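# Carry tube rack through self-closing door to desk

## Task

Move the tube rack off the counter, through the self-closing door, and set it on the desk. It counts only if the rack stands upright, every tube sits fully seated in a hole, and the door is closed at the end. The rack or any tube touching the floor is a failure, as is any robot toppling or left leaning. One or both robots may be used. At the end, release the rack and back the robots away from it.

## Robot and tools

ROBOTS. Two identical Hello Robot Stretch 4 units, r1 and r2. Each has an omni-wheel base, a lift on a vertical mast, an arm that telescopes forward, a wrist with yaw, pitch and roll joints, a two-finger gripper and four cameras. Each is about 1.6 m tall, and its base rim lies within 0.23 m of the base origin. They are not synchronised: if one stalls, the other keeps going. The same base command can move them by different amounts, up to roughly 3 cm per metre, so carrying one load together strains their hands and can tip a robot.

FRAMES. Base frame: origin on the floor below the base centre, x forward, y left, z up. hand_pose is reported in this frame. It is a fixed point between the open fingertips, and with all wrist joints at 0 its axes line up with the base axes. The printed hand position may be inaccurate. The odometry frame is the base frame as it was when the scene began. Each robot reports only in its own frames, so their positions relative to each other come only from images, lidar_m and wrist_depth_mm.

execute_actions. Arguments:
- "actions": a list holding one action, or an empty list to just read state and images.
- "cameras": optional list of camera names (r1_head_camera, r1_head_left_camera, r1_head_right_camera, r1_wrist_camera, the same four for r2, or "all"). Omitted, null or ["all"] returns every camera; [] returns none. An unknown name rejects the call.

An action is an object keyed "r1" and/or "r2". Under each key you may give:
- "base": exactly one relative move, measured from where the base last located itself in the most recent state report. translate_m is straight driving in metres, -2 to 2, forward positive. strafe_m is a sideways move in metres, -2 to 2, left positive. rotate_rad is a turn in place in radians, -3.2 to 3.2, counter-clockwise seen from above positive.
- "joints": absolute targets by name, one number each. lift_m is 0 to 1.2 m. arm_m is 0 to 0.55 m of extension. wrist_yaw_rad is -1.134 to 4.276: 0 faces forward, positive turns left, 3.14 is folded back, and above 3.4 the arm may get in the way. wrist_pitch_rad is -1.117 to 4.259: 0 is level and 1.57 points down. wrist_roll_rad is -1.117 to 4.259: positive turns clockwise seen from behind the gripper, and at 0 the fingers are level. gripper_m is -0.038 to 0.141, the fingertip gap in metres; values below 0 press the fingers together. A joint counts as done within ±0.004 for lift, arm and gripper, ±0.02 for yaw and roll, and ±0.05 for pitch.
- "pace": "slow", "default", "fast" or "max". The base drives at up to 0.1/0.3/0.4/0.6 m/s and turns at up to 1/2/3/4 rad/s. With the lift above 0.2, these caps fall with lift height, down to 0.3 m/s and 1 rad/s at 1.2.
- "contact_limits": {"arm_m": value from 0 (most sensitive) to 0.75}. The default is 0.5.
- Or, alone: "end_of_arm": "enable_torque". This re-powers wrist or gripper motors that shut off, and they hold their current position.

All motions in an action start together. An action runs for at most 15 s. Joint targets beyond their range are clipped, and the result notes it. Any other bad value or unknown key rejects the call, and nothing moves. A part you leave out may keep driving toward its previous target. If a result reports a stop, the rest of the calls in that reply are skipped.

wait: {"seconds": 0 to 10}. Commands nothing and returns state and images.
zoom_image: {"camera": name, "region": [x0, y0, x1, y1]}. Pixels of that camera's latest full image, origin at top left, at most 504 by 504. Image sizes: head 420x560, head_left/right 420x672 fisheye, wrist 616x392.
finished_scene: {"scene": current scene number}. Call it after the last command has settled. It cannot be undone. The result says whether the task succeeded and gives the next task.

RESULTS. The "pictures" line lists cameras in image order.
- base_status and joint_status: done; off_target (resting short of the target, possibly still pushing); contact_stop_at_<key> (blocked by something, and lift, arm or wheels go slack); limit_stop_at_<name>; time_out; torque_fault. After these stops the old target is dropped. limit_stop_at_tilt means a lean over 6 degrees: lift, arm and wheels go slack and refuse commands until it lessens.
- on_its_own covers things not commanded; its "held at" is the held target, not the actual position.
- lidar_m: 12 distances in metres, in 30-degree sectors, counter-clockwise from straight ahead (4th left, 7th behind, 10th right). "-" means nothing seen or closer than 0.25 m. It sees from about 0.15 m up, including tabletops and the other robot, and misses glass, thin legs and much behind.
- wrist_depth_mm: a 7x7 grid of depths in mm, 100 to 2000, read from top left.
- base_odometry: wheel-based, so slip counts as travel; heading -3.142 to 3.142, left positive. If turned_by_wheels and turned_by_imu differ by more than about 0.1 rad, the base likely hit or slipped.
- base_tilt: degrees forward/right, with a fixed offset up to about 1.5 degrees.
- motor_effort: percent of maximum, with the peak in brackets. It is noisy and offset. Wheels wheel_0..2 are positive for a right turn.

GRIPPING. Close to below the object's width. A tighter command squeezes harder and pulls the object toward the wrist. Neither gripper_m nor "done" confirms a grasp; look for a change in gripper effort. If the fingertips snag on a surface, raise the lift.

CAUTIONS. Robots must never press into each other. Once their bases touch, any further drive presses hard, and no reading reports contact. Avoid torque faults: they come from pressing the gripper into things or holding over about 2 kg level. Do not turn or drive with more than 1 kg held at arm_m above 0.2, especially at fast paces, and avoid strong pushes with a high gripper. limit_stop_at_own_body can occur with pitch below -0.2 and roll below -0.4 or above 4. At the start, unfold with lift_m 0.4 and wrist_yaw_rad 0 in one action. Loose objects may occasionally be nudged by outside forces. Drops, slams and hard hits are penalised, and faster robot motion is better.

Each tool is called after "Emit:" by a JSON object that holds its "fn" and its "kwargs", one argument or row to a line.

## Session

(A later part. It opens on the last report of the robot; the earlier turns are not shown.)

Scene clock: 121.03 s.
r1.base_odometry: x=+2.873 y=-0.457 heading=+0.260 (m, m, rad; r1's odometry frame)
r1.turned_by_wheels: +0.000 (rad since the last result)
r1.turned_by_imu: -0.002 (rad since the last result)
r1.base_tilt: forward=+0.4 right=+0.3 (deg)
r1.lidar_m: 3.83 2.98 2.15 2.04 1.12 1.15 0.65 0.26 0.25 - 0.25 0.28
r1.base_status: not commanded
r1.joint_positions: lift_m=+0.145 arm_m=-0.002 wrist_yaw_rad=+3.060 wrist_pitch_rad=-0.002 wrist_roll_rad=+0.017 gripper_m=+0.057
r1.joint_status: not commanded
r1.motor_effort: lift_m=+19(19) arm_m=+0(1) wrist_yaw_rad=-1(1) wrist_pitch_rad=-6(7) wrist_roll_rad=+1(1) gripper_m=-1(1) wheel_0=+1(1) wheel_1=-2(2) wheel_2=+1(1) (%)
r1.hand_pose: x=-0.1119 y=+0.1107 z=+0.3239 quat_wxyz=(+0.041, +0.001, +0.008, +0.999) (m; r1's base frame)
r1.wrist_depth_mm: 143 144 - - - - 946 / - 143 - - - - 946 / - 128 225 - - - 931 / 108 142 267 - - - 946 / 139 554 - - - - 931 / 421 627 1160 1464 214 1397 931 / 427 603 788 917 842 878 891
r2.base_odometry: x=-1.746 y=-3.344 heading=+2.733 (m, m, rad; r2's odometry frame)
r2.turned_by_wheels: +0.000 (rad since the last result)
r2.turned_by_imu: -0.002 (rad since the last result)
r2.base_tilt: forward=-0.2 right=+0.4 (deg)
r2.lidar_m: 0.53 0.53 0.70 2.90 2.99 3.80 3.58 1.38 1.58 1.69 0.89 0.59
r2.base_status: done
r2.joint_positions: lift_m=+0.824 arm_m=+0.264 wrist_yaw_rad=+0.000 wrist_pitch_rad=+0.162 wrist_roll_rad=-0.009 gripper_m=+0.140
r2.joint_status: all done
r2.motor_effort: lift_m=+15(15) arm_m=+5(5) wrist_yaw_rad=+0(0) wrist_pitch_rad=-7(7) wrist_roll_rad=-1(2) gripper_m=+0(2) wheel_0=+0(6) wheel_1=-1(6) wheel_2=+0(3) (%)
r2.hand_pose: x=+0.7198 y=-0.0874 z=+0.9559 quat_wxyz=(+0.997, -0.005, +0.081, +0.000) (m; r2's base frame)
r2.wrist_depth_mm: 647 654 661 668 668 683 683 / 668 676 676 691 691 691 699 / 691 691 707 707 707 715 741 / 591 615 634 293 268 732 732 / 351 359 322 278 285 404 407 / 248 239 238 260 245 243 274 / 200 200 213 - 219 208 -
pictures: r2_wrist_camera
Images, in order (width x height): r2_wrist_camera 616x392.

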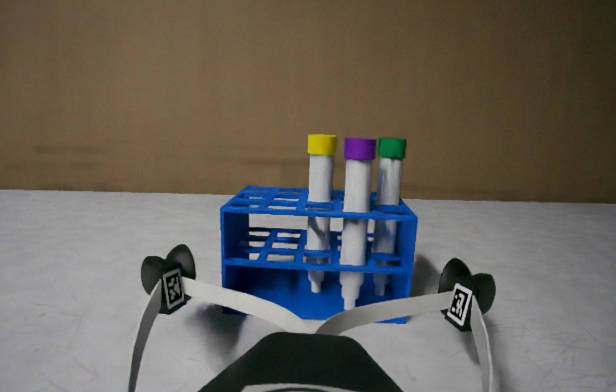

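Emit:
{"fn": "execute_actions", "kwargs": {
  "actions": [
    {"r2": {"joints": {"arm_m": 0.315}, "pace": "slow"}}
  ],
  "cameras": ["r2_wrist_camera"]
}}

Emit:
{"fn": "execute_actions", "kwargs": {
  "actions": [
    {"r2": {"joints": {"gripper_m": 0.03}}}
  ],
  "cameras": ["r2_wrist_camera"]
}}

Scene clock: 126.97 s.
r1.base_odometry: x=+2.873 y=-0.457 heading=+0.260 (m, m, rad; r1's odometry frame)
r1.turned_by_wheels: +0.000 (rad since the last result)
r1.turned_by_imu: -0.002 (rad since the last result)
r1.base_tilt: forward=+0.4 right=+0.2 (deg)
r1.lidar_m: 3.82 2.98 2.16 2.08 1.14 1.14 0.64 0.26 0.25 - 0.25 0.29
r1.base_status: not commanded
r1.joint_positions: lift_m=+0.145 arm_m=-0.002 wrist_yaw_rad=+3.060 wrist_pitch_rad=-0.002 wrist_roll_rad=+0.017 gripper_m=+0.057
r1.joint_status: not commanded
r1.motor_effort: lift_m=+19(19) arm_m=+0(0) wrist_yaw_rad=-1(0) wrist_pitch_rad=-6(6) wrist_roll_rad=+0(1) gripper_m=-2(5) wheel_0=+1(2) wheel_1=-2(2) wheel_2=+1(0) (%)
r1.hand_pose: x=-0.1119 y=+0.1107 z=+0.3239 quat_wxyz=(+0.041, +0.001, +0.008, +0.999) (m; r1's base frame)
r1.wrist_depth_mm: 143 144 - - - - 946 / - 143 - - - - 931 / - 128 224 - - - 946 / 108 142 267 - - - 931 / 140 544 - - - - 931 / 418 627 1160 1397 213 1397 946 / 427 603 788 904 831 878 878
r2.base_odometry: x=-1.746 y=-3.344 heading=+2.733 (m, m, rad; r2's odometry frame)
r2.turned_by_wheels: +0.000 (rad since the last result)
r2.turned_by_imu: -0.002 (rad since the last result)
r2.base_tilt: forward=-0.1 right=+0.4 (deg)
r2.lidar_m: 0.54 0.54 0.70 2.90 2.95 3.78 3.59 1.38 1.60 1.69 0.91 0.59
r2.base_status: not commanded
r2.joint_positions: lift_m=+0.824 arm_m=+0.314 wrist_yaw_rad=+0.000 wrist_pitch_rad=+0.162 wrist_roll_rad=-0.009 gripper_m=+0.140
r2.joint_status: all done
r2.motor_effort: lift_m=+15(15) arm_m=+5(4) wrist_yaw_rad=+0(0) wrist_pitch_rad=-7(7) wrist_roll_rad=+1(2) gripper_m=-2(2) wheel_0=-1(1) wheel_1=-1(1) wheel_2=-1(0) (%)
r2.hand_pose: x=+0.7698 y=-0.0874 z=+0.9559 quat_wxyz=(+0.997, -0.005, +0.081, +0.000) (m; r2's base frame)
r2.wrist_depth_mm: 603 609 615 621 621 627 640 / 621 621 627 634 647 654 654 / 634 654 647 654 654 668 683 / 640 654 661 255 221 691 699 / 351 362 228 232 203 404 410 / 248 239 233 206 204 244 276 / 200 200 209 - 211 208 -
pictures: r2_wrist_camera
Images, in order (width x height): r2_wrist_camera 616x392.

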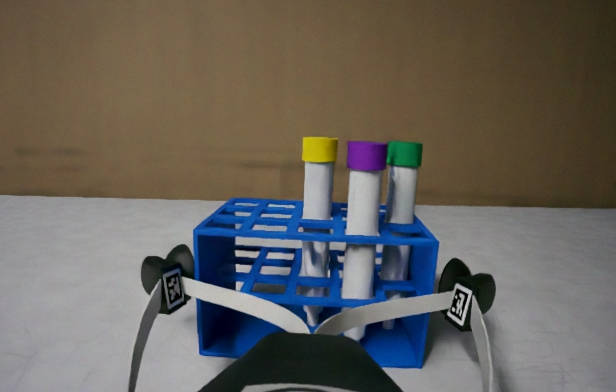

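Scene clock: 129.07 s.
r1.base_odometry: x=+2.873 y=-0.457 heading=+0.260 (m, m, rad; r1's odometry frame)
r1.turned_by_wheels: +0.000 (rad since the last result)
r1.turned_by_imu: -0.001 (rad since the last result)
r1.base_tilt: forward=+0.4 right=+0.3 (deg)
r1.lidar_m: 3.84 2.96 2.12 2.07 1.12 1.12 0.68 0.25 0.25 - 0.25 0.28
r1.base_status: not commanded
r1.joint_positions: lift_m=+0.145 arm_m=-0.002 wrist_yaw_rad=+3.060 wrist_pitch_rad=-0.002 wrist_roll_rad=+0.017 gripper_m=+0.057
r1.joint_status: not commanded
r1.motor_effort: lift_m=+19(19) arm_m=+0(0) wrist_yaw_rad=+0(1) wrist_pitch_rad=-6(7) wrist_roll_rad=+0(0) gripper_m=-2(2) wheel_0=+1(2) wheel_1=-2(2) wheel_2=+0(1) (%)
r1.hand_pose: x=-0.1119 y=+0.1107 z=+0.3239 quat_wxyz=(+0.041, +0.001, +0.008, +0.999) (m; r1's base frame)
r1.wrist_depth_mm: 142 144 - - - - 931 / - 143 - - - - 931 / - 128 224 - - - 931 / 108 141 266 - - - 931 / 139 549 - - - - 931 / 421 627 1182 1430 213 1366 931 / 430 603 788 904 831 878 891
r2.base_odometry: x=-1.746 y=-3.344 heading=+2.733 (m, m, rad; r2's odometry frame)
r2.turned_by_wheels: +0.000 (rad since the last result)
r2.turned_by_imu: -0.001 (rad since the last result)
r2.base_tilt: forward=-0.2 right=+0.4 (deg)
r2.lidar_m: 0.53 0.55 0.72 2.92 2.97 3.78 3.57 1.39 1.59 1.70 0.91 0.60
r2.base_status: not commanded
r2.joint_positions: lift_m=+0.824 arm_m=+0.314 wrist_yaw_rad=+0.000 wrist_pitch_rad=+0.163 wrist_roll_rad=-0.009 gripper_m=+0.031
r2.joint_status: all done
r2.motor_effort: lift_m=+15(15) arm_m=+5(5) wrist_yaw_rad=-2(0) wrist_pitch_rad=-9(9) wrist_roll_rad=+0(1) gripper_m=-26(29) wheel_0=+0(1) wheel_1=-1(1) wheel_2=+0(1) (%)
r2.hand_pose: x=+0.7698 y=-0.0874 z=+0.9557 quat_wxyz=(+0.997, -0.005, +0.081, +0.000) (m; r2's base frame)
r2.wrist_depth_mm: 597 615 615 627 634 627 627 / 627 627 627 627 640 647 654 / 640 647 654 647 187 668 668 / 591 654 661 228 189 691 691 / 347 362 206 200 172 402 404 / 245 173 185 203 176 170 273 / 188 202 180 - 178 206 -
pictures: r2_wrist_camera
Images, in order (width x height): r2_wrist_camera 616x392.

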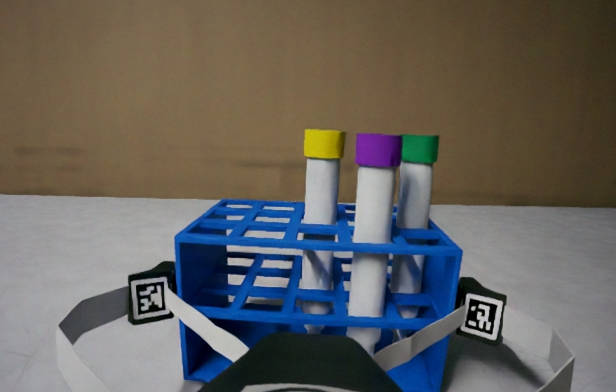

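Emit:
{"fn": "execute_actions", "kwargs": {
  "actions": [
    {"r2": {"joints": {"lift_m": 0.87}, "pace": "slow"}}
  ],
  "cameras": []
}}

Emit:
{"fn": "execute_actions", "kwargs": {
  "actions": [
    {"r2": {"base": {"rotate_rad": 0.1}, "joints": {"arm_m": 0.0}}}
  ],
  "cameras": ["r2_wrist_camera"]
}}

Emit:
{"fn": "execute_actions", "kwargs": {
  "actions": [
    {"r2": {"base": {"translate_m": -2.0}, "pace": "fast"}}
  ],
  "cameras": []
}}

Scene clock: 136.20 s.
r1.base_odometry: x=+2.873 y=-0.457 heading=+0.260 (m, m, rad; r1's odometry frame)
r1.turned_by_wheels: +0.000 (rad since the last result)
r1.turned_by_imu: -0.003 (rad since the last result)
r1.base_tilt: forward=+0.4 right=+0.2 (deg)
r1.lidar_m: 3.81 2.97 2.17 2.05 1.10 1.16 0.66 0.26 0.25 - 0.25 0.28
r1.base_status: not commanded
r1.joint_positions: lift_m=+0.145 arm_m=-0.002 wrist_yaw_rad=+3.060 wrist_pitch_rad=-0.002 wrist_roll_rad=+0.017 gripper_m=+0.057
r1.joint_status: not commanded
r1.motor_effort: lift_m=+19(19) arm_m=+0(0) wrist_yaw_rad=-1(0) wrist_pitch_rad=-6(6) wrist_roll_rad=+0(0) gripper_m=-1(0) wheel_0=+1(2) wheel_1=-2(2) wheel_2=+1(1) (%)
r1.hand_pose: x=-0.1119 y=+0.1107 z=+0.3239 quat_wxyz=(+0.041, +0.001, +0.008, +0.999) (m; r1's base frame)
r1.wrist_depth_mm: 142 144 - - - - 976 / - 143 - - - - 946 / - 128 224 - - - 931 / 108 141 267 - - - 946 / 140 549 - - - - 946 / 421 634 1138 1430 213 1397 931 / 427 603 788 904 842 866 878
r2.base_odometry: x=-1.746 y=-3.344 heading=+2.733 (m, m, rad; r2's odometry frame)
r2.turned_by_wheels: +0.000 (rad since the last result)
r2.turned_by_imu: -0.003 (rad since the last result)
r2.base_tilt: forward=-0.2 right=+0.4 (deg)
r2.lidar_m: 0.53 0.53 0.71 2.91 2.96 3.80 3.58 1.37 1.59 1.69 0.92 0.58
r2.base_status: not commanded
r2.joint_positions: lift_m=+0.870 arm_m=+0.314 wrist_yaw_rad=+0.000 wrist_pitch_rad=+0.163 wrist_roll_rad=-0.009 gripper_m=+0.031
r2.joint_status: all done
r2.motor_effort: lift_m=+21(21) arm_m=+5(5) wrist_yaw_rad=+0(0) wrist_pitch_rad=-10(10) wrist_roll_rad=-2(1) gripper_m=-26(26) wheel_0=+0(1) wheel_1=-1(1) wheel_2=-1(1) (%)
r2.hand_pose: x=+0.7698 y=-0.0874 z=+1.0012 quat_wxyz=(+0.997, -0.005, +0.081, +0.000) (m; r2's base frame)
r2.wrist_depth_mm: 603 609 615 621 627 634 640 / 615 627 627 634 640 654 654 / 647 654 654 654 186 683 683 / 654 668 668 229 189 691 699 / 466 484 207 200 172 535 544 / 329 173 185 202 176 169 366 / 252 271 180 - 179 277 -
pictures: none
No camera images: the call's "cameras" was empty. Leave "cameras" out to get every camera's image.

Scene clock: 138.27 s.
r1.base_odometry: x=+2.873 y=-0.457 heading=+0.260 (m, m, rad; r1's odometry frame)
r1.turned_by_wheels: +0.000 (rad since the last result)
r1.turned_by_imu: -0.001 (rad since the last result)
r1.base_tilt: forward=+0.4 right=+0.3 (deg)
r1.lidar_m: 3.83 2.99 2.13 2.04 1.09 1.16 0.67 0.27 0.25 - 0.25 0.30
r1.base_status: not commanded
r1.joint_positions: lift_m=+0.145 arm_m=-0.002 wrist_yaw_rad=+3.060 wrist_pitch_rad=-0.002 wrist_roll_rad=+0.017 gripper_m=+0.057
r1.joint_status: not commanded
r1.motor_effort: lift_m=+19(19) arm_m=+0(0) wrist_yaw_rad=+0(1) wrist_pitch_rad=-7(7) wrist_roll_rad=+0(0) gripper_m=-3(1) wheel_0=+1(1) wheel_1=-2(2) wheel_2=+1(1) (%)
r1.hand_pose: x=-0.1119 y=+0.1107 z=+0.3239 quat_wxyz=(+0.041, +0.001, +0.008, +0.999) (m; r1's base frame)
r1.wrist_depth_mm: 143 144 - - - - 946 / - 143 - - - - 946 / - 129 225 - - - 931 / 108 142 267 - - - 946 / 139 554 - - - - 946 / 421 621 1160 1430 214 1397 931 / 424 603 788 891 831 878 878
r2.base_odometry: x=-1.746 y=-3.344 heading=+2.834 (m, m, rad; r2's odometry frame)
r2.turned_by_wheels: +0.100 (rad since the last result)
r2.turned_by_imu: +0.099 (rad since the last result)
r2.base_tilt: forward=-0.2 right=+0.4 (deg)
r2.lidar_m: 0.40 0.55 0.76 2.91 3.03 3.71 3.64 1.39 1.74 1.68 0.79 0.45
r2.base_status: done
r2.joint_positions: lift_m=+0.870 arm_m=+0.002 wrist_yaw_rad=+0.000 wrist_pitch_rad=+0.163 wrist_roll_rad=-0.009 gripper_m=+0.031
r2.joint_status: all done
r2.motor_effort: lift_m=+21(21) arm_m=-5(4) wrist_yaw_rad=+1(2) wrist_pitch_rad=-10(10) wrist_roll_rad=+1(1) gripper_m=-28(26) wheel_0=+1(6) wheel_1=+0(4) wheel_2=+2(6) (%)
r2.hand_pose: x=+0.4573 y=-0.0874 z=+1.0011 quat_wxyz=(+0.997, -0.005, +0.082, +0.000) (m; r2's base frame)
r2.wrist_depth_mm: 931 931 917 904 891 878 854 / 960 946 960 917 931 891 878 / 991 991 976 946 183 917 904 / 788 831 866 228 187 946 931 / 473 488 208 200 173 539 549 / 345 173 185 203 177 170 370 / 377 373 180 - 179 338 -
pictures: r2_wrist_camera
Images, in order (width x height): r2_wrist_camera 616x392.

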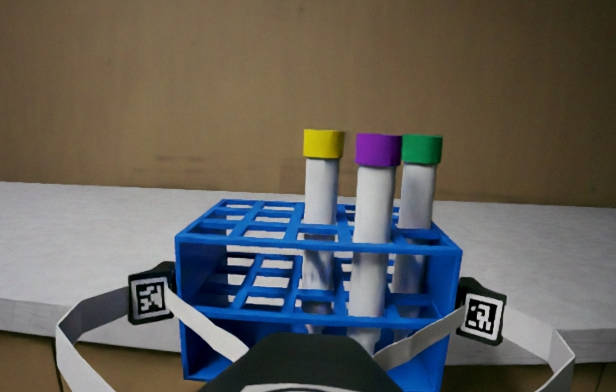

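Scene clock: 144.83 s.
r1.base_odometry: x=+2.873 y=-0.457 heading=+0.260 (m, m, rad; r1's odometry frame)
r1.turned_by_wheels: +0.000 (rad since the last result)
r1.turned_by_imu: -0.002 (rad since the last result)
r1.base_tilt: forward=+0.4 right=+0.3 (deg)
r1.lidar_m: 0.76 0.84 2.17 2.05 1.11 1.15 0.64 0.26 0.25 - 0.25 0.28
r1.base_status: not commanded
r1.joint_positions: lift_m=+0.145 arm_m=-0.002 wrist_yaw_rad=+3.060 wrist_pitch_rad=-0.002 wrist_roll_rad=+0.017 gripper_m=+0.057
r1.joint_status: not commanded
r1.motor_effort: lift_m=+19(19) arm_m=+0(0) wrist_yaw_rad=-1(1) wrist_pitch_rad=-6(7) wrist_roll_rad=+1(1) gripper_m=+0(3) wheel_0=+1(1) wheel_1=-2(2) wheel_2=+1(1) (%)
r1.hand_pose: x=-0.1119 y=+0.1107 z=+0.3239 quat_wxyz=(+0.041, +0.001, +0.008, +0.999) (m; r1's base frame)
r1.wrist_depth_mm: 142 144 - - - - 946 / - 143 - - - - 946 / - 129 225 - - - 946 / 108 141 267 - - - 946 / 139 549 - - - - 946 / 424 627 1182 1464 214 1366 931 / 427 603 788 904 820 866 878
r2.base_odometry: x=+0.160 y=-3.950 heading=+2.833 (m, m, rad; r2's odometry frame)
r2.turned_by_wheels: +0.000 (rad since the last result)
r2.turned_by_imu: +0.000 (rad since the last result)
r2.base_tilt: forward=-0.2 right=+0.5 (deg)
r2.lidar_m: 0.40 2.65 3.05 2.92 2.22 1.63 1.54 1.56 1.78 1.73 0.84 0.41
r2.base_status: done
r2.joint_positions: lift_m=+0.870 arm_m=+0.002 wrist_yaw_rad=+0.000 wrist_pitch_rad=+0.163 wrist_roll_rad=-0.009 gripper_m=+0.031
r2.joint_status: not commanded
r2.motor_effort: lift_m=+21(21) arm_m=-4(5) wrist_yaw_rad=-1(0) wrist_pitch_rad=-11(10) wrist_roll_rad=+0(2) gripper_m=-27(27) wheel_0=+0(7) wheel_1=+0(9) wheel_2=-1(8) (%)
r2.hand_pose: x=+0.4572 y=-0.0874 z=+1.0011 quat_wxyz=(+0.997, -0.005, +0.082, +0.000) (m; r2's base frame)
r2.wrist_depth_mm: - - - - - - - / - - - - - - - / - - - - 185 - - / - - - 229 188 - - / - - 206 200 171 - - / - 173 185 202 176 170 - / 1499 1618 181 - 178 1708 -
pictures: none
No camera images: the call's "cameras" was empty. Leave "cameras" out to get every camera's image.

Emit:
{"fn": "execute_actions", "kwargs": {
  "actions": [
    {"r2": {"base": {"translate_m": -0.33}}}
  ],
  "cameras": []
}}

Emit:
{"fn": "execute_actions", "kwargs": {
  "actions": [
    {"r2": {"base": {"rotate_rad": -1.32}, "pace": "slow"}}
  ],
  "cameras": ["r2_head_camera"]
}}

Scene clock: 150.53 s.
r1.base_odometry: x=+2.873 y=-0.457 heading=+0.260 (m, m, rad; r1's odometry frame)
r1.turned_by_wheels: +0.000 (rad since the last result)
r1.turned_by_imu: -0.002 (rad since the last result)
r1.base_tilt: forward=+0.4 right=+0.3 (deg)
r1.lidar_m: 3.82 0.87 1.08 2.05 1.11 1.17 0.65 0.27 0.25 - 0.25 0.29
r1.base_status: not commanded
r1.joint_positions: lift_m=+0.145 arm_m=-0.002 wrist_yaw_rad=+3.060 wrist_pitch_rad=-0.002 wrist_roll_rad=+0.017 gripper_m=+0.057
r1.joint_status: not commanded
r1.motor_effort: lift_m=+19(19) arm_m=+0(0) wrist_yaw_rad=-1(1) wrist_pitch_rad=-6(5) wrist_roll_rad=+0(1) gripper_m=-2(2) wheel_0=+1(1) wheel_1=-2(2) wheel_2=+1(1) (%)
r1.hand_pose: x=-0.1119 y=+0.1107 z=+0.3239 quat_wxyz=(+0.041, +0.001, +0.008, +0.999) (m; r1's base frame)
r1.wrist_depth_mm: 143 144 - - - - 960 / - 143 - - - - 931 / - 128 225 - - - 931 / 108 141 267 - - - 931 / 140 549 - - - - 946 / 418 634 1160 1397 214 1397 946 / 427 597 788 904 831 878 878
r2.base_odometry: x=+0.474 y=-4.050 heading=+2.833 (m, m, rad; r2's odometry frame)
r2.turned_by_wheels: +0.000 (rad since the last result)
r2.turned_by_imu: -0.001 (rad since the last result)
r2.base_tilt: forward=-0.2 right=+0.4 (deg)
r2.lidar_m: 0.42 3.00 3.05 2.92 1.76 1.28 1.20 1.27 1.76 1.69 1.06 0.46
r2.base_status: done
r2.joint_positions: lift_m=+0.870 arm_m=+0.002 wrist_yaw_rad=+0.000 wrist_pitch_rad=+0.163 wrist_roll_rad=-0.009 gripper_m=+0.031
r2.joint_status: not commanded
r2.motor_effort: lift_m=+21(21) arm_m=-4(4) wrist_yaw_rad=+0(0) wrist_pitch_rad=-11(10) wrist_roll_rad=-1(0) gripper_m=-26(27) wheel_0=-1(5) wheel_1=+0(5) wheel_2=-1(7) (%)
r2.hand_pose: x=+0.4572 y=-0.0874 z=+1.0011 quat_wxyz=(+0.997, -0.005, +0.082, +0.000) (m; r2's base frame)
r2.wrist_depth_mm: - - - - - - - / - - - - - - - / - - - - 184 - - / - - - 229 188 - - / - - 206 200 172 - - / - 173 185 202 176 169 878 / 1537 1661 180 - 179 1661 -
pictures: none
No camera images: the call's "cameras" was empty. Leave "cameras" out to get every camera's image.

Scene clock: 153.13 s.
r1.base_odometry: x=+2.873 y=-0.457 heading=+0.260 (m, m, rad; r1's odometry frame)
r1.turned_by_wheels: +0.000 (rad since the last result)
r1.turned_by_imu: -0.001 (rad since the last result)
r1.base_tilt: forward=+0.4 right=+0.3 (deg)
r1.lidar_m: 3.83 1.06 0.87 2.05 1.15 1.14 0.64 0.25 0.26 - 0.25 0.31
r1.base_status: not commanded
r1.joint_positions: lift_m=+0.145 arm_m=-0.002 wrist_yaw_rad=+3.060 wrist_pitch_rad=-0.002 wrist_roll_rad=+0.017 gripper_m=+0.057
r1.joint_status: not commanded
r1.motor_effort: lift_m=+19(19) arm_m=-1(0) wrist_yaw_rad=-1(0) wrist_pitch_rad=-6(7) wrist_roll_rad=+0(1) gripper_m=-3(3) wheel_0=+0(1) wheel_1=-2(2) wheel_2=+1(1) (%)
r1.hand_pose: x=-0.1119 y=+0.1107 z=+0.3239 quat_wxyz=(+0.041, +0.001, +0.008, +0.999) (m; r1's base frame)
r1.wrist_depth_mm: 143 144 - - - - 960 / - 143 - - - - 946 / - 128 224 - - - 946 / 108 141 266 - - - 960 / 139 554 - - - - 931 / 418 634 1160 1464 214 1397 931 / 424 603 788 904 831 878 891
r2.base_odometry: x=+0.474 y=-4.050 heading=+1.514 (m, m, rad; r2's odometry frame)
r2.turned_by_wheels: -1.320 (rad since the last result)
r2.turned_by_imu: -1.307 (rad since the last result)
r2.base_tilt: forward=-0.2 right=+0.4 (deg)
r2.lidar_m: 0.40 1.05 2.90 2.86 3.40 2.92 2.51 1.44 1.22 1.19 1.38 0.47
r2.base_status: done
r2.joint_positions: lift_m=+0.870 arm_m=+0.002 wrist_yaw_rad=+0.000 wrist_pitch_rad=+0.163 wrist_roll_rad=-0.010 gripper_m=+0.031
r2.joint_status: not commanded
r2.motor_effort: lift_m=+21(21) arm_m=-4(4) wrist_yaw_rad=-1(0) wrist_pitch_rad=-11(11) wrist_roll_rad=-2(1) gripper_m=-28(27) wheel_0=+1(3) wheel_1=+0(9) wheel_2=+0(6) (%)
r2.hand_pose: x=+0.4572 y=-0.0874 z=+1.0011 quat_wxyz=(+0.997, -0.005, +0.082, +0.000) (m; r2's base frame)
r2.wrist_depth_mm: 976 1308 - - - 1255 1160 / 991 1366 - - - 1281 1182 / 1025 1366 - - 186 1281 1229 / 1042 1397 - 229 189 1308 1255 / 1060 1366 207 200 172 1336 1281 / 1078 173 184 201 177 170 1281 / 976 1397 180 - 179 1430 -
pictures: r2_head_camera
Images, in order (width x height): r2_head_camera 420x560.

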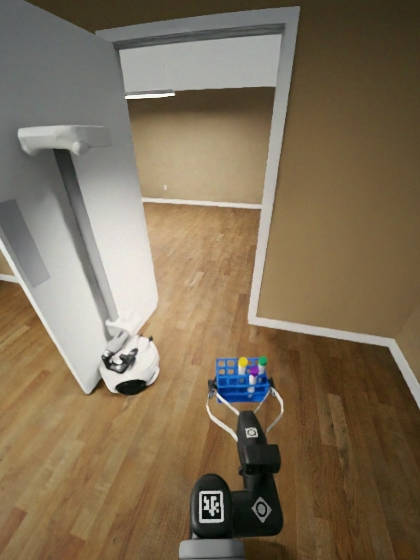

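Emit:
{"fn": "execute_actions", "kwargs": {
  "actions": [
    {"r2": {"base": {"translate_m": 2.0}, "pace": "fast"}}
  ],
  "cameras": ["r2_head_left_camera"]
}}

Emit:
{"fn": "execute_actions", "kwargs": {
  "actions": [
    {"r2": {"base": {"translate_m": 0.78}, "pace": "fast"}, "r1": {"base": {"translate_m": -0.15}}}
  ],
  "cameras": []
}}

Emit:
{"fn": "execute_actions", "kwargs": {
  "actions": [
    {"r2": {"base": {"rotate_rad": 1.32}, "joints": {"lift_m": 1.0}, "pace": "slow"}, "r1": {"base": {"strafe_m": 0.38}}}
  ],
  "cameras": ["r2_head_camera", "r1_head_right_camera"]
}}

Scene clock: 167.97 s.
r1.base_odometry: x=+2.873 y=-0.457 heading=+0.260 (m, m, rad; r1's odometry frame)
r1.turned_by_wheels: +0.000 (rad since the last result)
r1.turned_by_imu: -0.005 (rad since the last result)
r1.base_tilt: forward=+0.4 right=+0.3 (deg)
r1.lidar_m: 3.83 2.98 2.15 2.05 1.11 0.83 0.67 0.26 0.25 - 0.25 0.30
r1.base_status: not commanded
r1.joint_positions: lift_m=+0.145 arm_m=-0.002 wrist_yaw_rad=+3.060 wrist_pitch_rad=-0.002 wrist_roll_rad=+0.017 gripper_m=+0.057
r1.joint_status: not commanded
r1.motor_effort: lift_m=+19(19) arm_m=+0(0) wrist_yaw_rad=-1(0) wrist_pitch_rad=-6(6) wrist_roll_rad=+0(0) gripper_m=-2(4) wheel_0=+1(1) wheel_1=-2(2) wheel_2=+1(1) (%)
r1.hand_pose: x=-0.1119 y=+0.1107 z=+0.3239 quat_wxyz=(+0.041, +0.001, +0.008, +0.999) (m; r1's base frame)
r1.wrist_depth_mm: 143 144 - - - - 946 / - 143 - - - - 946 / - 128 224 - - - 946 / 108 141 267 - - - 946 / 139 549 - - 1182 - 946 / 421 627 1160 1042 215 1397 931 / 427 597 778 917 842 866 878
r2.base_odometry: x=+0.588 y=-2.053 heading=+1.514 (m, m, rad; r2's odometry frame)
r2.turned_by_wheels: +0.000 (rad since the last result)
r2.turned_by_imu: -0.008 (rad since the last result)
r2.base_tilt: forward=-0.2 right=+0.5 (deg)
r2.lidar_m: 0.41 2.61 2.25 0.55 0.59 0.84 3.65 2.18 0.47 1.74 2.01 0.45
r2.base_status: done
r2.joint_positions: lift_m=+0.870 arm_m=+0.002 wrist_yaw_rad=+0.000 wrist_pitch_rad=+0.163 wrist_roll_rad=-0.010 gripper_m=+0.031
r2.joint_status: not commanded
r2.motor_effort: lift_m=+21(21) arm_m=-4(4) wrist_yaw_rad=-1(1) wrist_pitch_rad=-11(10) wrist_roll_rad=-2(1) gripper_m=-27(26) wheel_0=+0(5) wheel_1=+0(6) wheel_2=+2(10) (%)
r2.hand_pose: x=+0.4572 y=-0.0874 z=+1.0011 quat_wxyz=(+0.997, -0.005, +0.082, +0.000) (m; r2's base frame)
r2.wrist_depth_mm: - - - - - - - / - - - - - - - / - - - - 185 - - / - - - 229 189 - - / - - 207 200 172 - - / - 174 185 201 177 169 - / 1537 1618 181 - 179 1708 -
pictures: r2_head_left_camera
Images, in order (width x height): r2_head_left_camera 420x672.

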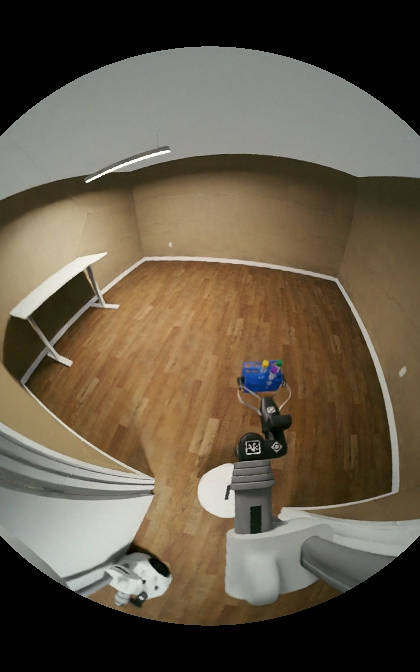

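Scene clock: 171.40 s.
r1.base_odometry: x=+2.728 y=-0.495 heading=+0.260 (m, m, rad; r1's odometry frame)
r1.turned_by_wheels: +0.000 (rad since the last result)
r1.turned_by_imu: -0.002 (rad since the last result)
r1.base_tilt: forward=+0.5 right=+0.2 (deg)
r1.lidar_m: 3.98 2.95 2.16 2.06 1.02 3.03 0.64 0.27 0.25 - 0.25 0.30
r1.base_status: done
r1.joint_positions: lift_m=+0.145 arm_m=-0.002 wrist_yaw_rad=+3.060 wrist_pitch_rad=-0.002 wrist_roll_rad=+0.017 gripper_m=+0.057
r1.joint_status: not commanded
r1.motor_effort: lift_m=+19(19) arm_m=-1(0) wrist_yaw_rad=+0(0) wrist_pitch_rad=-6(5) wrist_roll_rad=+0(0) gripper_m=-2(0) wheel_0=+4(9) wheel_1=-6(11) wheel_2=+0(11) (%)
r1.hand_pose: x=-0.1119 y=+0.1107 z=+0.3239 quat_wxyz=(+0.041, +0.001, +0.008, +0.999) (m; r1's base frame)
r1.wrist_depth_mm: 143 145 - - - - - / - 143 - - - - - / - 129 224 - - - - / 108 141 267 - - - - / 140 544 - 1537 - - - / 413 621 1182 1464 215 1397 1229 / 421 597 798 904 820 878 854
r2.base_odometry: x=+0.633 y=-1.275 heading=+1.514 (m, m, rad; r2's odometry frame)
r2.turned_by_wheels: +0.000 (rad since the last result)
r2.turned_by_imu: -0.002 (rad since the last result)
r2.base_tilt: forward=-0.1 right=+0.4 (deg)
r2.lidar_m: 0.41 2.41 2.04 1.78 1.00 0.91 1.49 1.08 1.70 1.92 2.23 0.46
r2.base_status: done
r2.joint_positions: lift_m=+0.870 arm_m=+0.002 wrist_yaw_rad=+0.000 wrist_pitch_rad=+0.163 wrist_roll_rad=-0.010 gripper_m=+0.031
r2.joint_status: not commanded
r2.motor_effort: lift_m=+21(21) arm_m=-4(4) wrist_yaw_rad=+0(0) wrist_pitch_rad=-11(11) wrist_roll_rad=-1(1) gripper_m=-27(25) wheel_0=+0(4) wheel_1=+0(6) wheel_2=+2(12) (%)
r2.hand_pose: x=+0.4572 y=-0.0874 z=+1.0011 quat_wxyz=(+0.997, -0.005, +0.082, +0.000) (m; r2's base frame)
r2.wrist_depth_mm: - - - - - - - / - - - - - - - / - - - - 184 - - / - - - 229 189 - - / - - 206 200 171 - - / - 173 185 202 177 169 - / 1537 1661 180 - 179 1661 -
pictures: none
No camera images: the call's "cameras" was empty. Leave "cameras" out to get every camera's image.

Scene clock: 174.43 s.
r1.base_odometry: x=+2.631 y=-0.128 heading=+0.259 (m, m, rad; r1's odometry frame)
r1.turned_by_wheels: +0.000 (rad since the last result)
r1.turned_by_imu: -0.003 (rad since the last result)
r1.base_tilt: forward=+0.4 right=+0.3 (deg)
r1.lidar_m: 4.00 2.44 1.75 1.68 0.89 0.74 1.38 0.65 0.26 0.25 - 0.25
r1.base_status: done
r1.joint_positions: lift_m=+0.145 arm_m=-0.002 wrist_yaw_rad=+3.060 wrist_pitch_rad=-0.002 wrist_roll_rad=+0.017 gripper_m=+0.057
r1.joint_status: not commanded
r1.motor_effort: lift_m=+19(19) arm_m=+0(0) wrist_yaw_rad=-1(0) wrist_pitch_rad=-6(6) wrist_roll_rad=+0(1) gripper_m=-4(5) wheel_0=+6(12) wheel_1=-5(11) wheel_2=-4(6) (%)
r1.hand_pose: x=-0.1119 y=+0.1107 z=+0.3239 quat_wxyz=(+0.041, +0.001, +0.008, +0.999) (m; r1's base frame)
r1.wrist_depth_mm: 142 144 1708 - - 768 798 / - 143 - - - 768 788 / - 128 224 - - 768 778 / 108 141 267 - - 759 768 / 139 - 1576 - - 759 759 / 1366 1397 1160 1430 214 750 768 / 946 931 778 891 809 732 750
r2.base_odometry: x=+0.633 y=-1.275 heading=+2.833 (m, m, rad; r2's odometry frame)
r2.turned_by_wheels: +1.320 (rad since the last result)
r2.turned_by_imu: +1.305 (rad since the last result)
r2.base_tilt: forward=-0.2 right=+0.4 (deg)
r2.lidar_m: 0.41 1.21 0.92 1.12 1.07 1.22 1.92 2.00 2.72 3.17 3.30 0.42
r2.base_status: done
r2.joint_positions: lift_m=+1.000 arm_m=+0.002 wrist_yaw_rad=+0.000 wrist_pitch_rad=+0.163 wrist_roll_rad=-0.009 gripper_m=+0.031
r2.joint_status: all done
r2.motor_effort: lift_m=+21(22) arm_m=-4(4) wrist_yaw_rad=+0(1) wrist_pitch_rad=-11(11) wrist_roll_rad=+0(0) gripper_m=-27(26) wheel_0=-3(4) wheel_1=-1(9) wheel_2=-2(4) (%)
r2.hand_pose: x=+0.4572 y=-0.0874 z=+1.1311 quat_wxyz=(+0.997, -0.005, +0.082, +0.000) (m; r2's base frame)
r2.wrist_depth_mm: 1205 1661 - - - - - / 1205 1708 - - - - - / 1205 1756 - - 186 - - / 1255 1808 - 229 190 - - / 1255 1708 207 200 172 - - / 1182 174 185 201 177 170 - / 1182 1661 180 - 178 1808 -
pictures: r1_head_right_camera, r2_head_camera
Images, in order (width x height): r1_head_right_camera 420x672, r2_head_camera 420x560.

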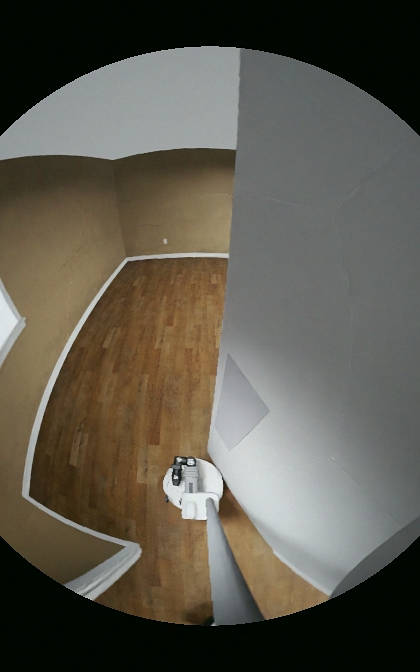

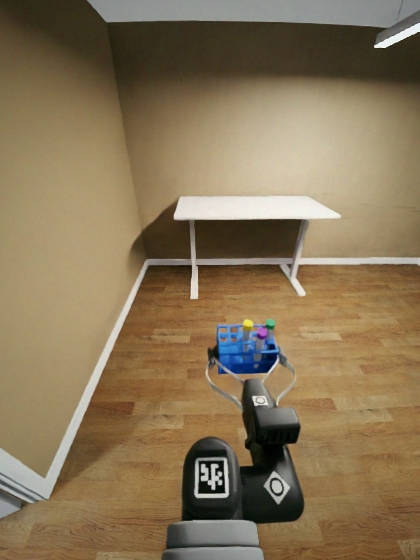

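Emit:
{"fn": "execute_actions", "kwargs": {
  "actions": [
    {"r2": {"base": {"translate_m": 1.52}, "pace": "fast"}, "r1": {"base": {"translate_m": -0.6}, "pace": "default"}}
  ],
  "cameras": ["r2_wrist_camera"]
}}

Emit:
{"fn": "execute_actions", "kwargs": {
  "actions": [
    {"r2": {"joints": {"arm_m": 0.3}}, "r1": {"base": {"translate_m": -0.25}, "pace": "slow"}}
  ],
  "cameras": ["r2_wrist_camera", "r2_head_camera"]
}}

Scene clock: 184.37 s.
r1.base_odometry: x=+2.050 y=-0.281 heading=+0.259 (m, m, rad; r1's odometry frame)
r1.turned_by_wheels: +0.000 (rad since the last result)
r1.turned_by_imu: -0.002 (rad since the last result)
r1.base_tilt: forward=+0.5 right=+0.3 (deg)
r1.lidar_m: 0.25 0.26 1.76 0.41 0.43 2.45 - 4.30 1.80 0.31 0.25 -
r1.base_status: done
r1.joint_positions: lift_m=+0.145 arm_m=-0.002 wrist_yaw_rad=+3.060 wrist_pitch_rad=-0.002 wrist_roll_rad=+0.017 gripper_m=+0.057
r1.joint_status: not commanded
r1.motor_effort: lift_m=+19(19) arm_m=+0(0) wrist_yaw_rad=-1(0) wrist_pitch_rad=-6(6) wrist_roll_rad=+0(0) gripper_m=-2(2) wheel_0=+11(13) wheel_1=+0(9) wheel_2=-10(16) (%)
r1.hand_pose: x=-0.1119 y=+0.1107 z=+0.3239 quat_wxyz=(+0.041, +0.001, +0.008, +0.999) (m; r1's base frame)
r1.wrist_depth_mm: 142 144 - - - - - / - 143 - - - - - / - 129 224 - - - - / 108 141 267 - - - - / 140 - - - - - - / 1397 1397 1160 1397 214 1397 1366 / 946 931 788 904 831 878 904
r2.base_odometry: x=-0.816 y=-0.814 heading=+2.834 (m, m, rad; r2's odometry frame)
r2.turned_by_wheels: +0.000 (rad since the last result)
r2.turned_by_imu: -0.006 (rad since the last result)
r2.base_tilt: forward=-0.2 right=+0.4 (deg)
r2.lidar_m: 0.41 0.51 0.91 0.86 0.91 1.24 3.50 3.55 3.28 3.14 0.75 0.40
r2.base_status: done
r2.joint_positions: lift_m=+1.000 arm_m=+0.002 wrist_yaw_rad=+0.000 wrist_pitch_rad=+0.163 wrist_roll_rad=-0.009 gripper_m=+0.031
r2.joint_status: not commanded
r2.motor_effort: lift_m=+21(21) arm_m=-4(4) wrist_yaw_rad=-1(0) wrist_pitch_rad=-11(11) wrist_roll_rad=-1(2) gripper_m=-27(27) wheel_0=+0(5) wheel_1=+1(10) wheel_2=+1(10) (%)
r2.hand_pose: x=+0.4572 y=-0.0874 z=+1.1311 quat_wxyz=(+0.997, -0.005, +0.082, +0.000) (m; r2's base frame)
r2.wrist_depth_mm: 1025 1042 1025 1008 1008 991 976 / 1078 1042 1042 1025 1008 1025 991 / 1098 1118 1078 1042 187 1042 1025 / 1138 1118 1098 229 189 1060 1042 / 1182 809 207 200 171 809 831 / 517 173 185 202 177 169 554 / 382 410 180 - 179 418 -
pictures: r2_wrist_camera
Images, in order (width x height): r2_wrist_camera 616x392.

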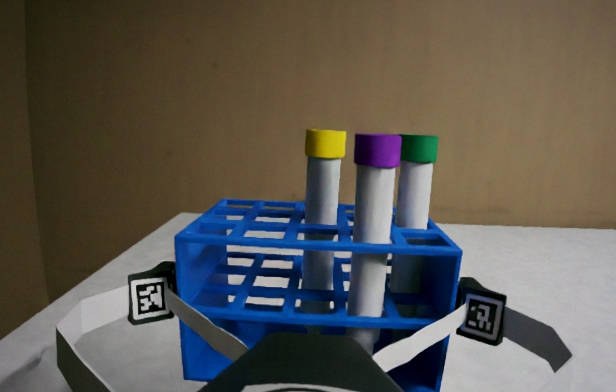

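Scene clock: 188.17 s.
r1.base_odometry: x=+1.809 y=-0.345 heading=+0.259 (m, m, rad; r1's odometry frame)
r1.turned_by_wheels: +0.000 (rad since the last result)
r1.turned_by_imu: -0.001 (rad since the last result)
r1.base_tilt: forward=+0.4 right=+0.2 (deg)
r1.lidar_m: 0.25 0.25 0.36 0.43 1.79 2.43 4.03 4.07 1.67 0.59 0.31 0.25
r1.base_status: done
r1.joint_positions: lift_m=+0.145 arm_m=-0.002 wrist_yaw_rad=+3.060 wrist_pitch_rad=-0.002 wrist_roll_rad=+0.017 gripper_m=+0.057
r1.joint_status: not commanded
r1.motor_effort: lift_m=+19(19) arm_m=-1(0) wrist_yaw_rad=-1(0) wrist_pitch_rad=-7(6) wrist_roll_rad=+1(0) gripper_m=-2(3) wheel_0=-1(9) wheel_1=+0(4) wheel_2=+2(9) (%)
r1.hand_pose: x=-0.1119 y=+0.1107 z=+0.3239 quat_wxyz=(+0.041, +0.001, +0.008, +0.999) (m; r1's base frame)
r1.wrist_depth_mm: 142 144 - - - - - / - 143 - - - - - / - 128 224 - - - - / 108 142 266 - - - - / 139 - - - - - - / 1366 1430 1160 1430 215 1397 1397 / 946 931 788 917 831 878 904
r2.base_odometry: x=-0.816 y=-0.814 heading=+2.834 (m, m, rad; r2's odometry frame)
r2.turned_by_wheels: +0.000 (rad since the last result)
r2.turned_by_imu: -0.001 (rad since the last result)
r2.base_tilt: forward=-0.2 right=+0.4 (deg)
r2.lidar_m: 0.49 0.54 0.90 0.85 0.90 1.22 3.50 3.56 3.29 3.15 0.74 0.54
r2.base_status: not commanded
r2.joint_positions: lift_m=+1.000 arm_m=+0.299 wrist_yaw_rad=+0.000 wrist_pitch_rad=+0.163 wrist_roll_rad=-0.009 gripper_m=+0.031
r2.joint_status: all done
r2.motor_effort: lift_m=+21(21) arm_m=+5(5) wrist_yaw_rad=-1(1) wrist_pitch_rad=-10(10) wrist_roll_rad=-1(0) gripper_m=-27(27) wheel_0=+0(0) wheel_1=+1(1) wheel_2=+1(1) (%)
r2.hand_pose: x=+0.7548 y=-0.0874 z=+1.1312 quat_wxyz=(+0.997, -0.005, +0.081, +0.000) (m; r2's base frame)
r2.wrist_depth_mm: 759 759 741 732 715 715 707 / 778 759 759 732 741 723 715 / 809 788 778 768 186 759 741 / 831 820 809 229 190 768 768 / 866 741 207 200 172 788 788 / 500 173 185 202 177 169 549 / 379 404 180 - 179 415 -
pictures: r2_head_camera, r2_wrist_camera
Images, in order (width x height): r2_head_camera 420x560, r2_wrist_camera 616x392.

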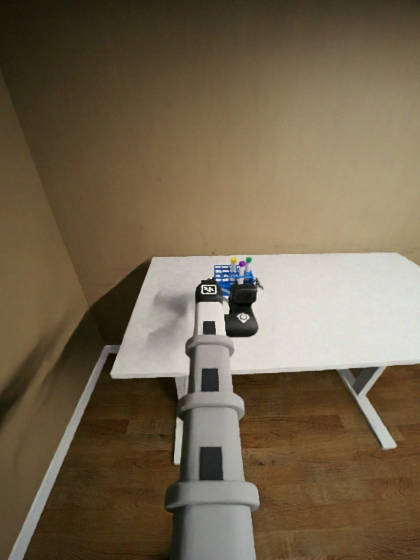

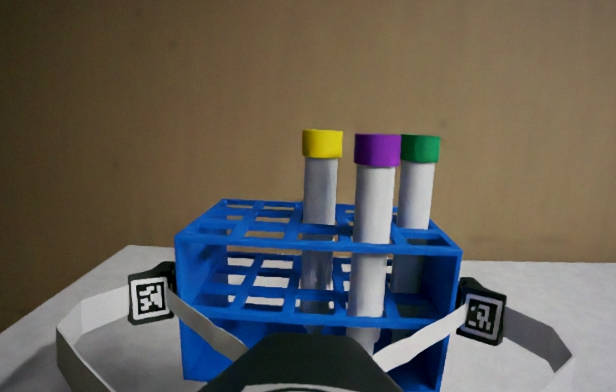

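Emit:
{"fn": "execute_actions", "kwargs": {
  "actions": [
    {"r2": {"joints": {"lift_m": 0.875}}, "r1": {"base": {"translate_m": -0.12}, "pace": "slow"}}
  ],
  "cameras": []
}}

Emit:
{"fn": "execute_actions", "kwargs": {
  "actions": [
    {"r2": {"joints": {"lift_m": 0.863}, "pace": "slow"}}
  ],
  "cameras": []
}}

Emit:
{"fn": "execute_actions", "kwargs": {
  "actions": [
    {"r2": {"joints": {"gripper_m": 0.14}, "pace": "slow"}, "r1": {"base": {"translate_m": -0.4}}}
  ],
  "cameras": ["r2_wrist_camera", "r1_head_camera"]
}}

Scene clock: 201.17 s.
r1.base_odometry: x=+1.693 y=-0.376 heading=+0.259 (m, m, rad; r1's odometry frame)
r1.turned_by_wheels: +0.000 (rad since the last result)
r1.turned_by_imu: -0.004 (rad since the last result)
r1.base_tilt: forward=+0.4 right=+0.3 (deg)
r1.lidar_m: 0.26 0.28 0.43 0.85 1.75 2.45 3.90 3.96 1.65 0.90 0.41 0.31
r1.base_status: done
r1.joint_positions: lift_m=+0.145 arm_m=-0.002 wrist_yaw_rad=+3.060 wrist_pitch_rad=-0.002 wrist_roll_rad=+0.017 gripper_m=+0.057
r1.joint_status: not commanded
r1.motor_effort: lift_m=+19(19) arm_m=-1(0) wrist_yaw_rad=-1(1) wrist_pitch_rad=-6(6) wrist_roll_rad=+1(0) gripper_m=-2(2) wheel_0=-2(2) wheel_1=-1(5) wheel_2=+2(13) (%)
r1.hand_pose: x=-0.1119 y=+0.1107 z=+0.3239 quat_wxyz=(+0.041, +0.001, +0.008, +0.999) (m; r1's base frame)
r1.wrist_depth_mm: 143 144 - - - - - / - 143 - - - - - / - 128 224 - - - - / 108 141 267 - - - - / 139 - - - - - - / 1397 1430 1160 1397 214 1366 1366 / 946 931 778 904 842 878 891
r2.base_odometry: x=-0.816 y=-0.814 heading=+2.834 (m, m, rad; r2's odometry frame)
r2.turned_by_wheels: +0.000 (rad since the last result)
r2.turned_by_imu: -0.004 (rad since the last result)
r2.base_tilt: forward=-0.2 right=+0.4 (deg)
r2.lidar_m: 0.47 0.52 0.88 0.85 0.88 1.22 1.75 3.56 3.27 3.14 0.71 0.53
r2.base_status: not commanded
r2.joint_positions: lift_m=+0.875 arm_m=+0.299 wrist_yaw_rad=+0.000 wrist_pitch_rad=+0.163 wrist_roll_rad=-0.009 gripper_m=+0.031
r2.joint_status: all done
r2.motor_effort: lift_m=+16(19) arm_m=+5(5) wrist_yaw_rad=-1(0) wrist_pitch_rad=-10(10) wrist_roll_rad=+0(0) gripper_m=-27(27) wheel_0=+0(0) wheel_1=+1(1) wheel_2=+1(1) (%)
r2.hand_pose: x=+0.7548 y=-0.0874 z=+1.0066 quat_wxyz=(+0.997, -0.005, +0.081, +0.000) (m; r2's base frame)
r2.wrist_depth_mm: 750 750 741 732 732 699 707 / 778 768 759 750 741 732 715 / 798 788 778 768 185 759 741 / 831 661 691 229 189 759 759 / 375 394 206 200 172 433 439 / 266 174 185 202 177 169 294 / 204 218 180 - 179 223 -
pictures: none
No camera images: the call's "cameras" was empty. Leave "cameras" out to get every camera's image.

Scene clock: 201.93 s.
r1.base_odometry: x=+1.693 y=-0.376 heading=+0.259 (m, m, rad; r1's odometry frame)
r1.turned_by_wheels: +0.000 (rad since the last result)
r1.turned_by_imu: +0.000 (rad since the last result)
r1.base_tilt: forward=+0.4 right=+0.3 (deg)
r1.lidar_m: 0.27 0.32 0.43 0.89 1.75 2.38 3.92 3.93 1.63 0.88 0.39 0.30
r1.base_status: not commanded
r1.joint_positions: lift_m=+0.145 arm_m=-0.002 wrist_yaw_rad=+3.060 wrist_pitch_rad=-0.002 wrist_roll_rad=+0.017 gripper_m=+0.057
r1.joint_status: not commanded
r1.motor_effort: lift_m=+19(19) arm_m=+0(0) wrist_yaw_rad=-1(1) wrist_pitch_rad=-5(6) wrist_roll_rad=+1(1) gripper_m=-3(5) wheel_0=-2(2) wheel_1=-1(1) wheel_2=+2(2) (%)
r1.hand_pose: x=-0.1119 y=+0.1107 z=+0.3239 quat_wxyz=(+0.041, +0.001, +0.008, +0.999) (m; r1's base frame)
r1.wrist_depth_mm: 143 145 - - - - - / - 143 - - - - - / - 128 224 - - - - / 108 142 266 - - - - / 140 - - - - - - / 1397 1397 1160 1430 215 1397 1397 / 931 917 788 904 842 891 904
r2.base_odometry: x=-0.816 y=-0.814 heading=+2.834 (m, m, rad; r2's odometry frame)
r2.turned_by_wheels: +0.000 (rad since the last result)
r2.turned_by_imu: +0.000 (rad since the last result)
r2.base_tilt: forward=-0.2 right=+0.4 (deg)
r2.lidar_m: 0.50 0.52 0.88 0.85 0.88 1.24 1.75 3.55 3.28 3.15 0.73 0.52
r2.base_status: not commanded
r2.joint_positions: lift_m=+0.863 arm_m=+0.299 wrist_yaw_rad=+0.000 wrist_pitch_rad=+0.163 wrist_roll_rad=-0.009 gripper_m=+0.031
r2.joint_status: all done
r2.motor_effort: lift_m=+15(15) arm_m=+5(5) wrist_yaw_rad=+0(1) wrist_pitch_rad=-10(10) wrist_roll_rad=-1(0) gripper_m=-26(25) wheel_0=+0(0) wheel_1=+0(1) wheel_2=+1(1) (%)
r2.hand_pose: x=+0.7548 y=-0.0874 z=+0.9946 quat_wxyz=(+0.997, -0.005, +0.081, +0.000) (m; r2's base frame)
r2.wrist_depth_mm: 750 750 732 741 723 715 715 / 768 778 750 759 741 715 723 / 798 798 788 768 186 750 741 / 809 609 634 229 189 759 750 / 345 359 207 199 172 397 402 / 243 173 185 202 177 170 272 / 187 200 180 - 179 205 -
pictures: none
No camera images: the call's "cameras" was empty. Leave "cameras" out to get every camera's image.

Scene clock: 206.67 s.
r1.base_odometry: x=+1.306 y=-0.479 heading=+0.259 (m, m, rad; r1's odometry frame)
r1.turned_by_wheels: +0.000 (rad since the last result)
r1.turned_by_imu: -0.002 (rad since the last result)
r1.base_tilt: forward=+0.4 right=+0.3 (deg)
r1.lidar_m: 0.69 0.73 0.88 1.68 1.78 2.42 3.43 3.50 2.35 1.54 0.87 0.70
r1.base_status: done
r1.joint_positions: lift_m=+0.145 arm_m=-0.002 wrist_yaw_rad=+3.060 wrist_pitch_rad=-0.002 wrist_roll_rad=+0.017 gripper_m=+0.057
r1.joint_status: not commanded
r1.motor_effort: lift_m=+19(19) arm_m=+0(1) wrist_yaw_rad=-1(0) wrist_pitch_rad=-7(6) wrist_roll_rad=+0(0) gripper_m=-3(1) wheel_0=+1(0) wheel_1=+1(5) wheel_2=+0(10) (%)
r1.hand_pose: x=-0.1119 y=+0.1107 z=+0.3239 quat_wxyz=(+0.041, +0.001, +0.008, +0.999) (m; r1's base frame)
r1.wrist_depth_mm: 142 145 - - - - - / - 143 - - - - - / - 129 224 - - - - / 108 141 266 - - - - / 140 - - - - - - / 1397 1430 1160 1430 215 1397 1366 / 931 904 778 904 831 878 904
r2.base_odometry: x=-0.816 y=-0.814 heading=+2.834 (m, m, rad; r2's odometry frame)
r2.turned_by_wheels: +0.000 (rad since the last result)
r2.turned_by_imu: -0.002 (rad since the last result)
r2.base_tilt: forward=-0.2 right=+0.5 (deg)
r2.lidar_m: 0.50 0.53 0.90 0.85 0.90 1.23 1.57 3.57 3.30 3.15 0.74 0.52
r2.base_status: not commanded
r2.joint_positions: lift_m=+0.863 arm_m=+0.299 wrist_yaw_rad=+0.000 wrist_pitch_rad=+0.162 wrist_roll_rad=-0.009 gripper_m=+0.140
r2.joint_status: all done
r2.motor_effort: lift_m=+15(15) arm_m=+4(5) wrist_yaw_rad=-1(0) wrist_pitch_rad=-7(10) wrist_roll_rad=+0(0) gripper_m=-1(27) wheel_0=+0(0) wheel_1=+1(1) wheel_2=+1(1) (%)
r2.hand_pose: x=+0.7549 y=-0.0874 z=+0.9950 quat_wxyz=(+0.997, -0.005, +0.081, +0.000) (m; r2's base frame)
r2.wrist_depth_mm: 759 759 750 732 715 707 691 / 768 768 768 750 750 723 723 / 809 788 788 768 759 759 723 / 820 603 640 230 219 768 759 / 349 359 232 233 202 402 404 / 246 237 230 202 205 242 273 / 198 200 208 - 211 206 -
pictures: r1_head_camera, r2_wrist_camera
Images, in order (width x height): r1_head_camera 420x560, r2_wrist_camera 616x392.

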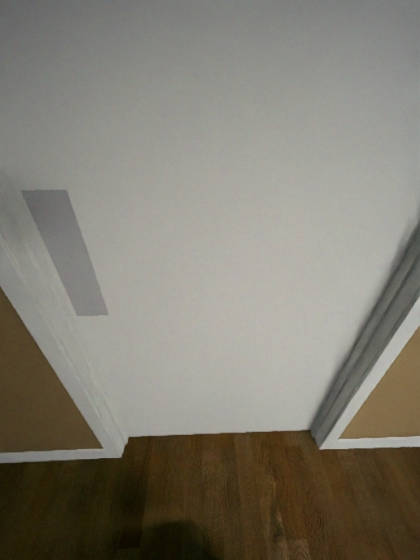

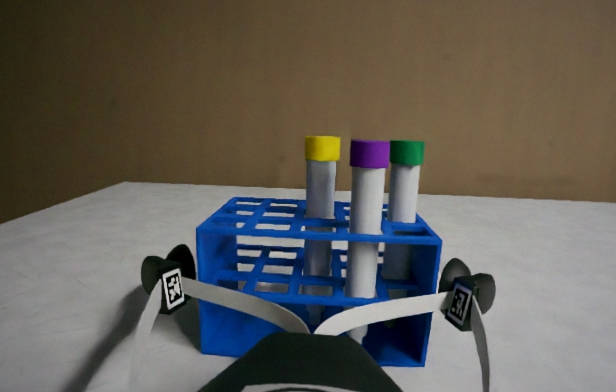

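Emit:
{"fn": "execute_actions", "kwargs": {
  "actions": [
    {"r2": {"joints": {"arm_m": 0.0, "lift_m": 0.88}}}
  ],
  "cameras": ["r2_wrist_camera"]
}}

Emit:
{"fn": "zoom_image", "kwargs": {
  "camera": "r2_wrist_camera",
  "region": [250, 125, 410, 245]
}}

Scene clock: 211.83 s.
r1.base_odometry: x=+1.306 y=-0.479 heading=+0.259 (m, m, rad; r1's odometry frame)
r1.turned_by_wheels: +0.000 (rad since the last result)
r1.turned_by_imu: -0.002 (rad since the last result)
r1.base_tilt: forward=+0.4 right=+0.3 (deg)
r1.lidar_m: 0.68 0.72 0.89 1.68 1.75 2.44 3.43 3.52 2.33 1.50 0.85 0.72
r1.base_status: not commanded
r1.joint_positions: lift_m=+0.145 arm_m=-0.002 wrist_yaw_rad=+3.060 wrist_pitch_rad=-0.002 wrist_roll_rad=+0.017 gripper_m=+0.057
r1.joint_status: not commanded
r1.motor_effort: lift_m=+19(19) arm_m=+0(1) wrist_yaw_rad=+0(1) wrist_pitch_rad=-7(6) wrist_roll_rad=+0(1) gripper_m=-2(4) wheel_0=+0(0) wheel_1=+1(1) wheel_2=+0(0) (%)
r1.hand_pose: x=-0.1119 y=+0.1107 z=+0.3239 quat_wxyz=(+0.041, +0.001, +0.008, +0.999) (m; r1's base frame)
r1.wrist_depth_mm: 143 144 - - - - - / - 143 - - - - - / - 128 224 - - - - / 108 141 266 - - - - / 140 - - - - - - / 1397 1397 1138 1464 215 1397 1366 / 931 931 778 904 831 878 904
r2.base_odometry: x=-0.816 y=-0.814 heading=+2.834 (m, m, rad; r2's odometry frame)
r2.turned_by_wheels: +0.000 (rad since the last result)
r2.turned_by_imu: -0.002 (rad since the last result)
r2.base_tilt: forward=-0.2 right=+0.4 (deg)
r2.lidar_m: 0.49 0.51 0.89 0.86 0.90 1.23 1.56 3.55 3.29 3.15 0.72 0.52
r2.base_status: not commanded
r2.joint_positions: lift_m=+0.880 arm_m=+0.002 wrist_yaw_rad=+0.000 wrist_pitch_rad=+0.162 wrist_roll_rad=-0.009 gripper_m=+0.140
r2.joint_status: all done
r2.motor_effort: lift_m=+21(21) arm_m=-4(4) wrist_yaw_rad=+0(0) wrist_pitch_rad=-7(8) wrist_roll_rad=-2(3) gripper_m=-1(0) wheel_0=+0(0) wheel_1=+1(1) wheel_2=+1(1) (%)
r2.hand_pose: x=+0.4573 y=-0.0874 z=+1.0114 quat_wxyz=(+0.997, -0.005, +0.081, +0.000) (m; r2's base frame)
r2.wrist_depth_mm: 1060 1025 1025 1008 991 976 976 / 1060 1042 1042 1042 1042 1008 1008 / 1098 1098 1098 1060 1060 1060 1025 / 1138 707 732 544 699 842 878 / 397 407 427 436 445 459 459 / 296 289 287 307 286 282 309 / 1229 1229 691 - 1182 1160 1138
pictures: r2_wrist_camera
Images, in order (width x height): r2_wrist_camera 616x392.

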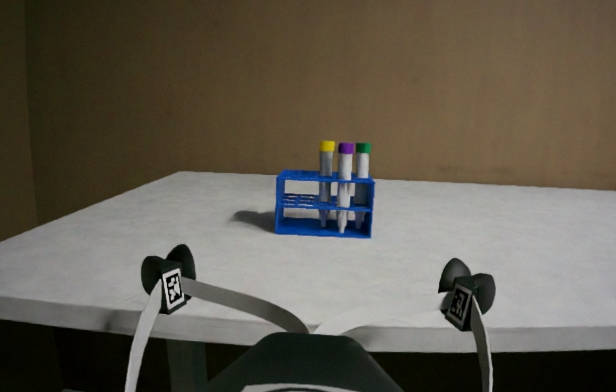

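Region (250, 125, 410, 245) of r2_wrist_camera's 616x392 image, scaled by 3.150; it fills the top 378 rows of this view, and the rest is white.

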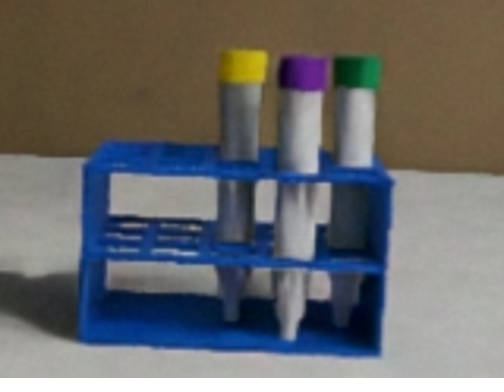

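Emit:
{"fn": "finished_scene", "kwargs": {
  "scene": 2
}}

The scene is finished: the task was done.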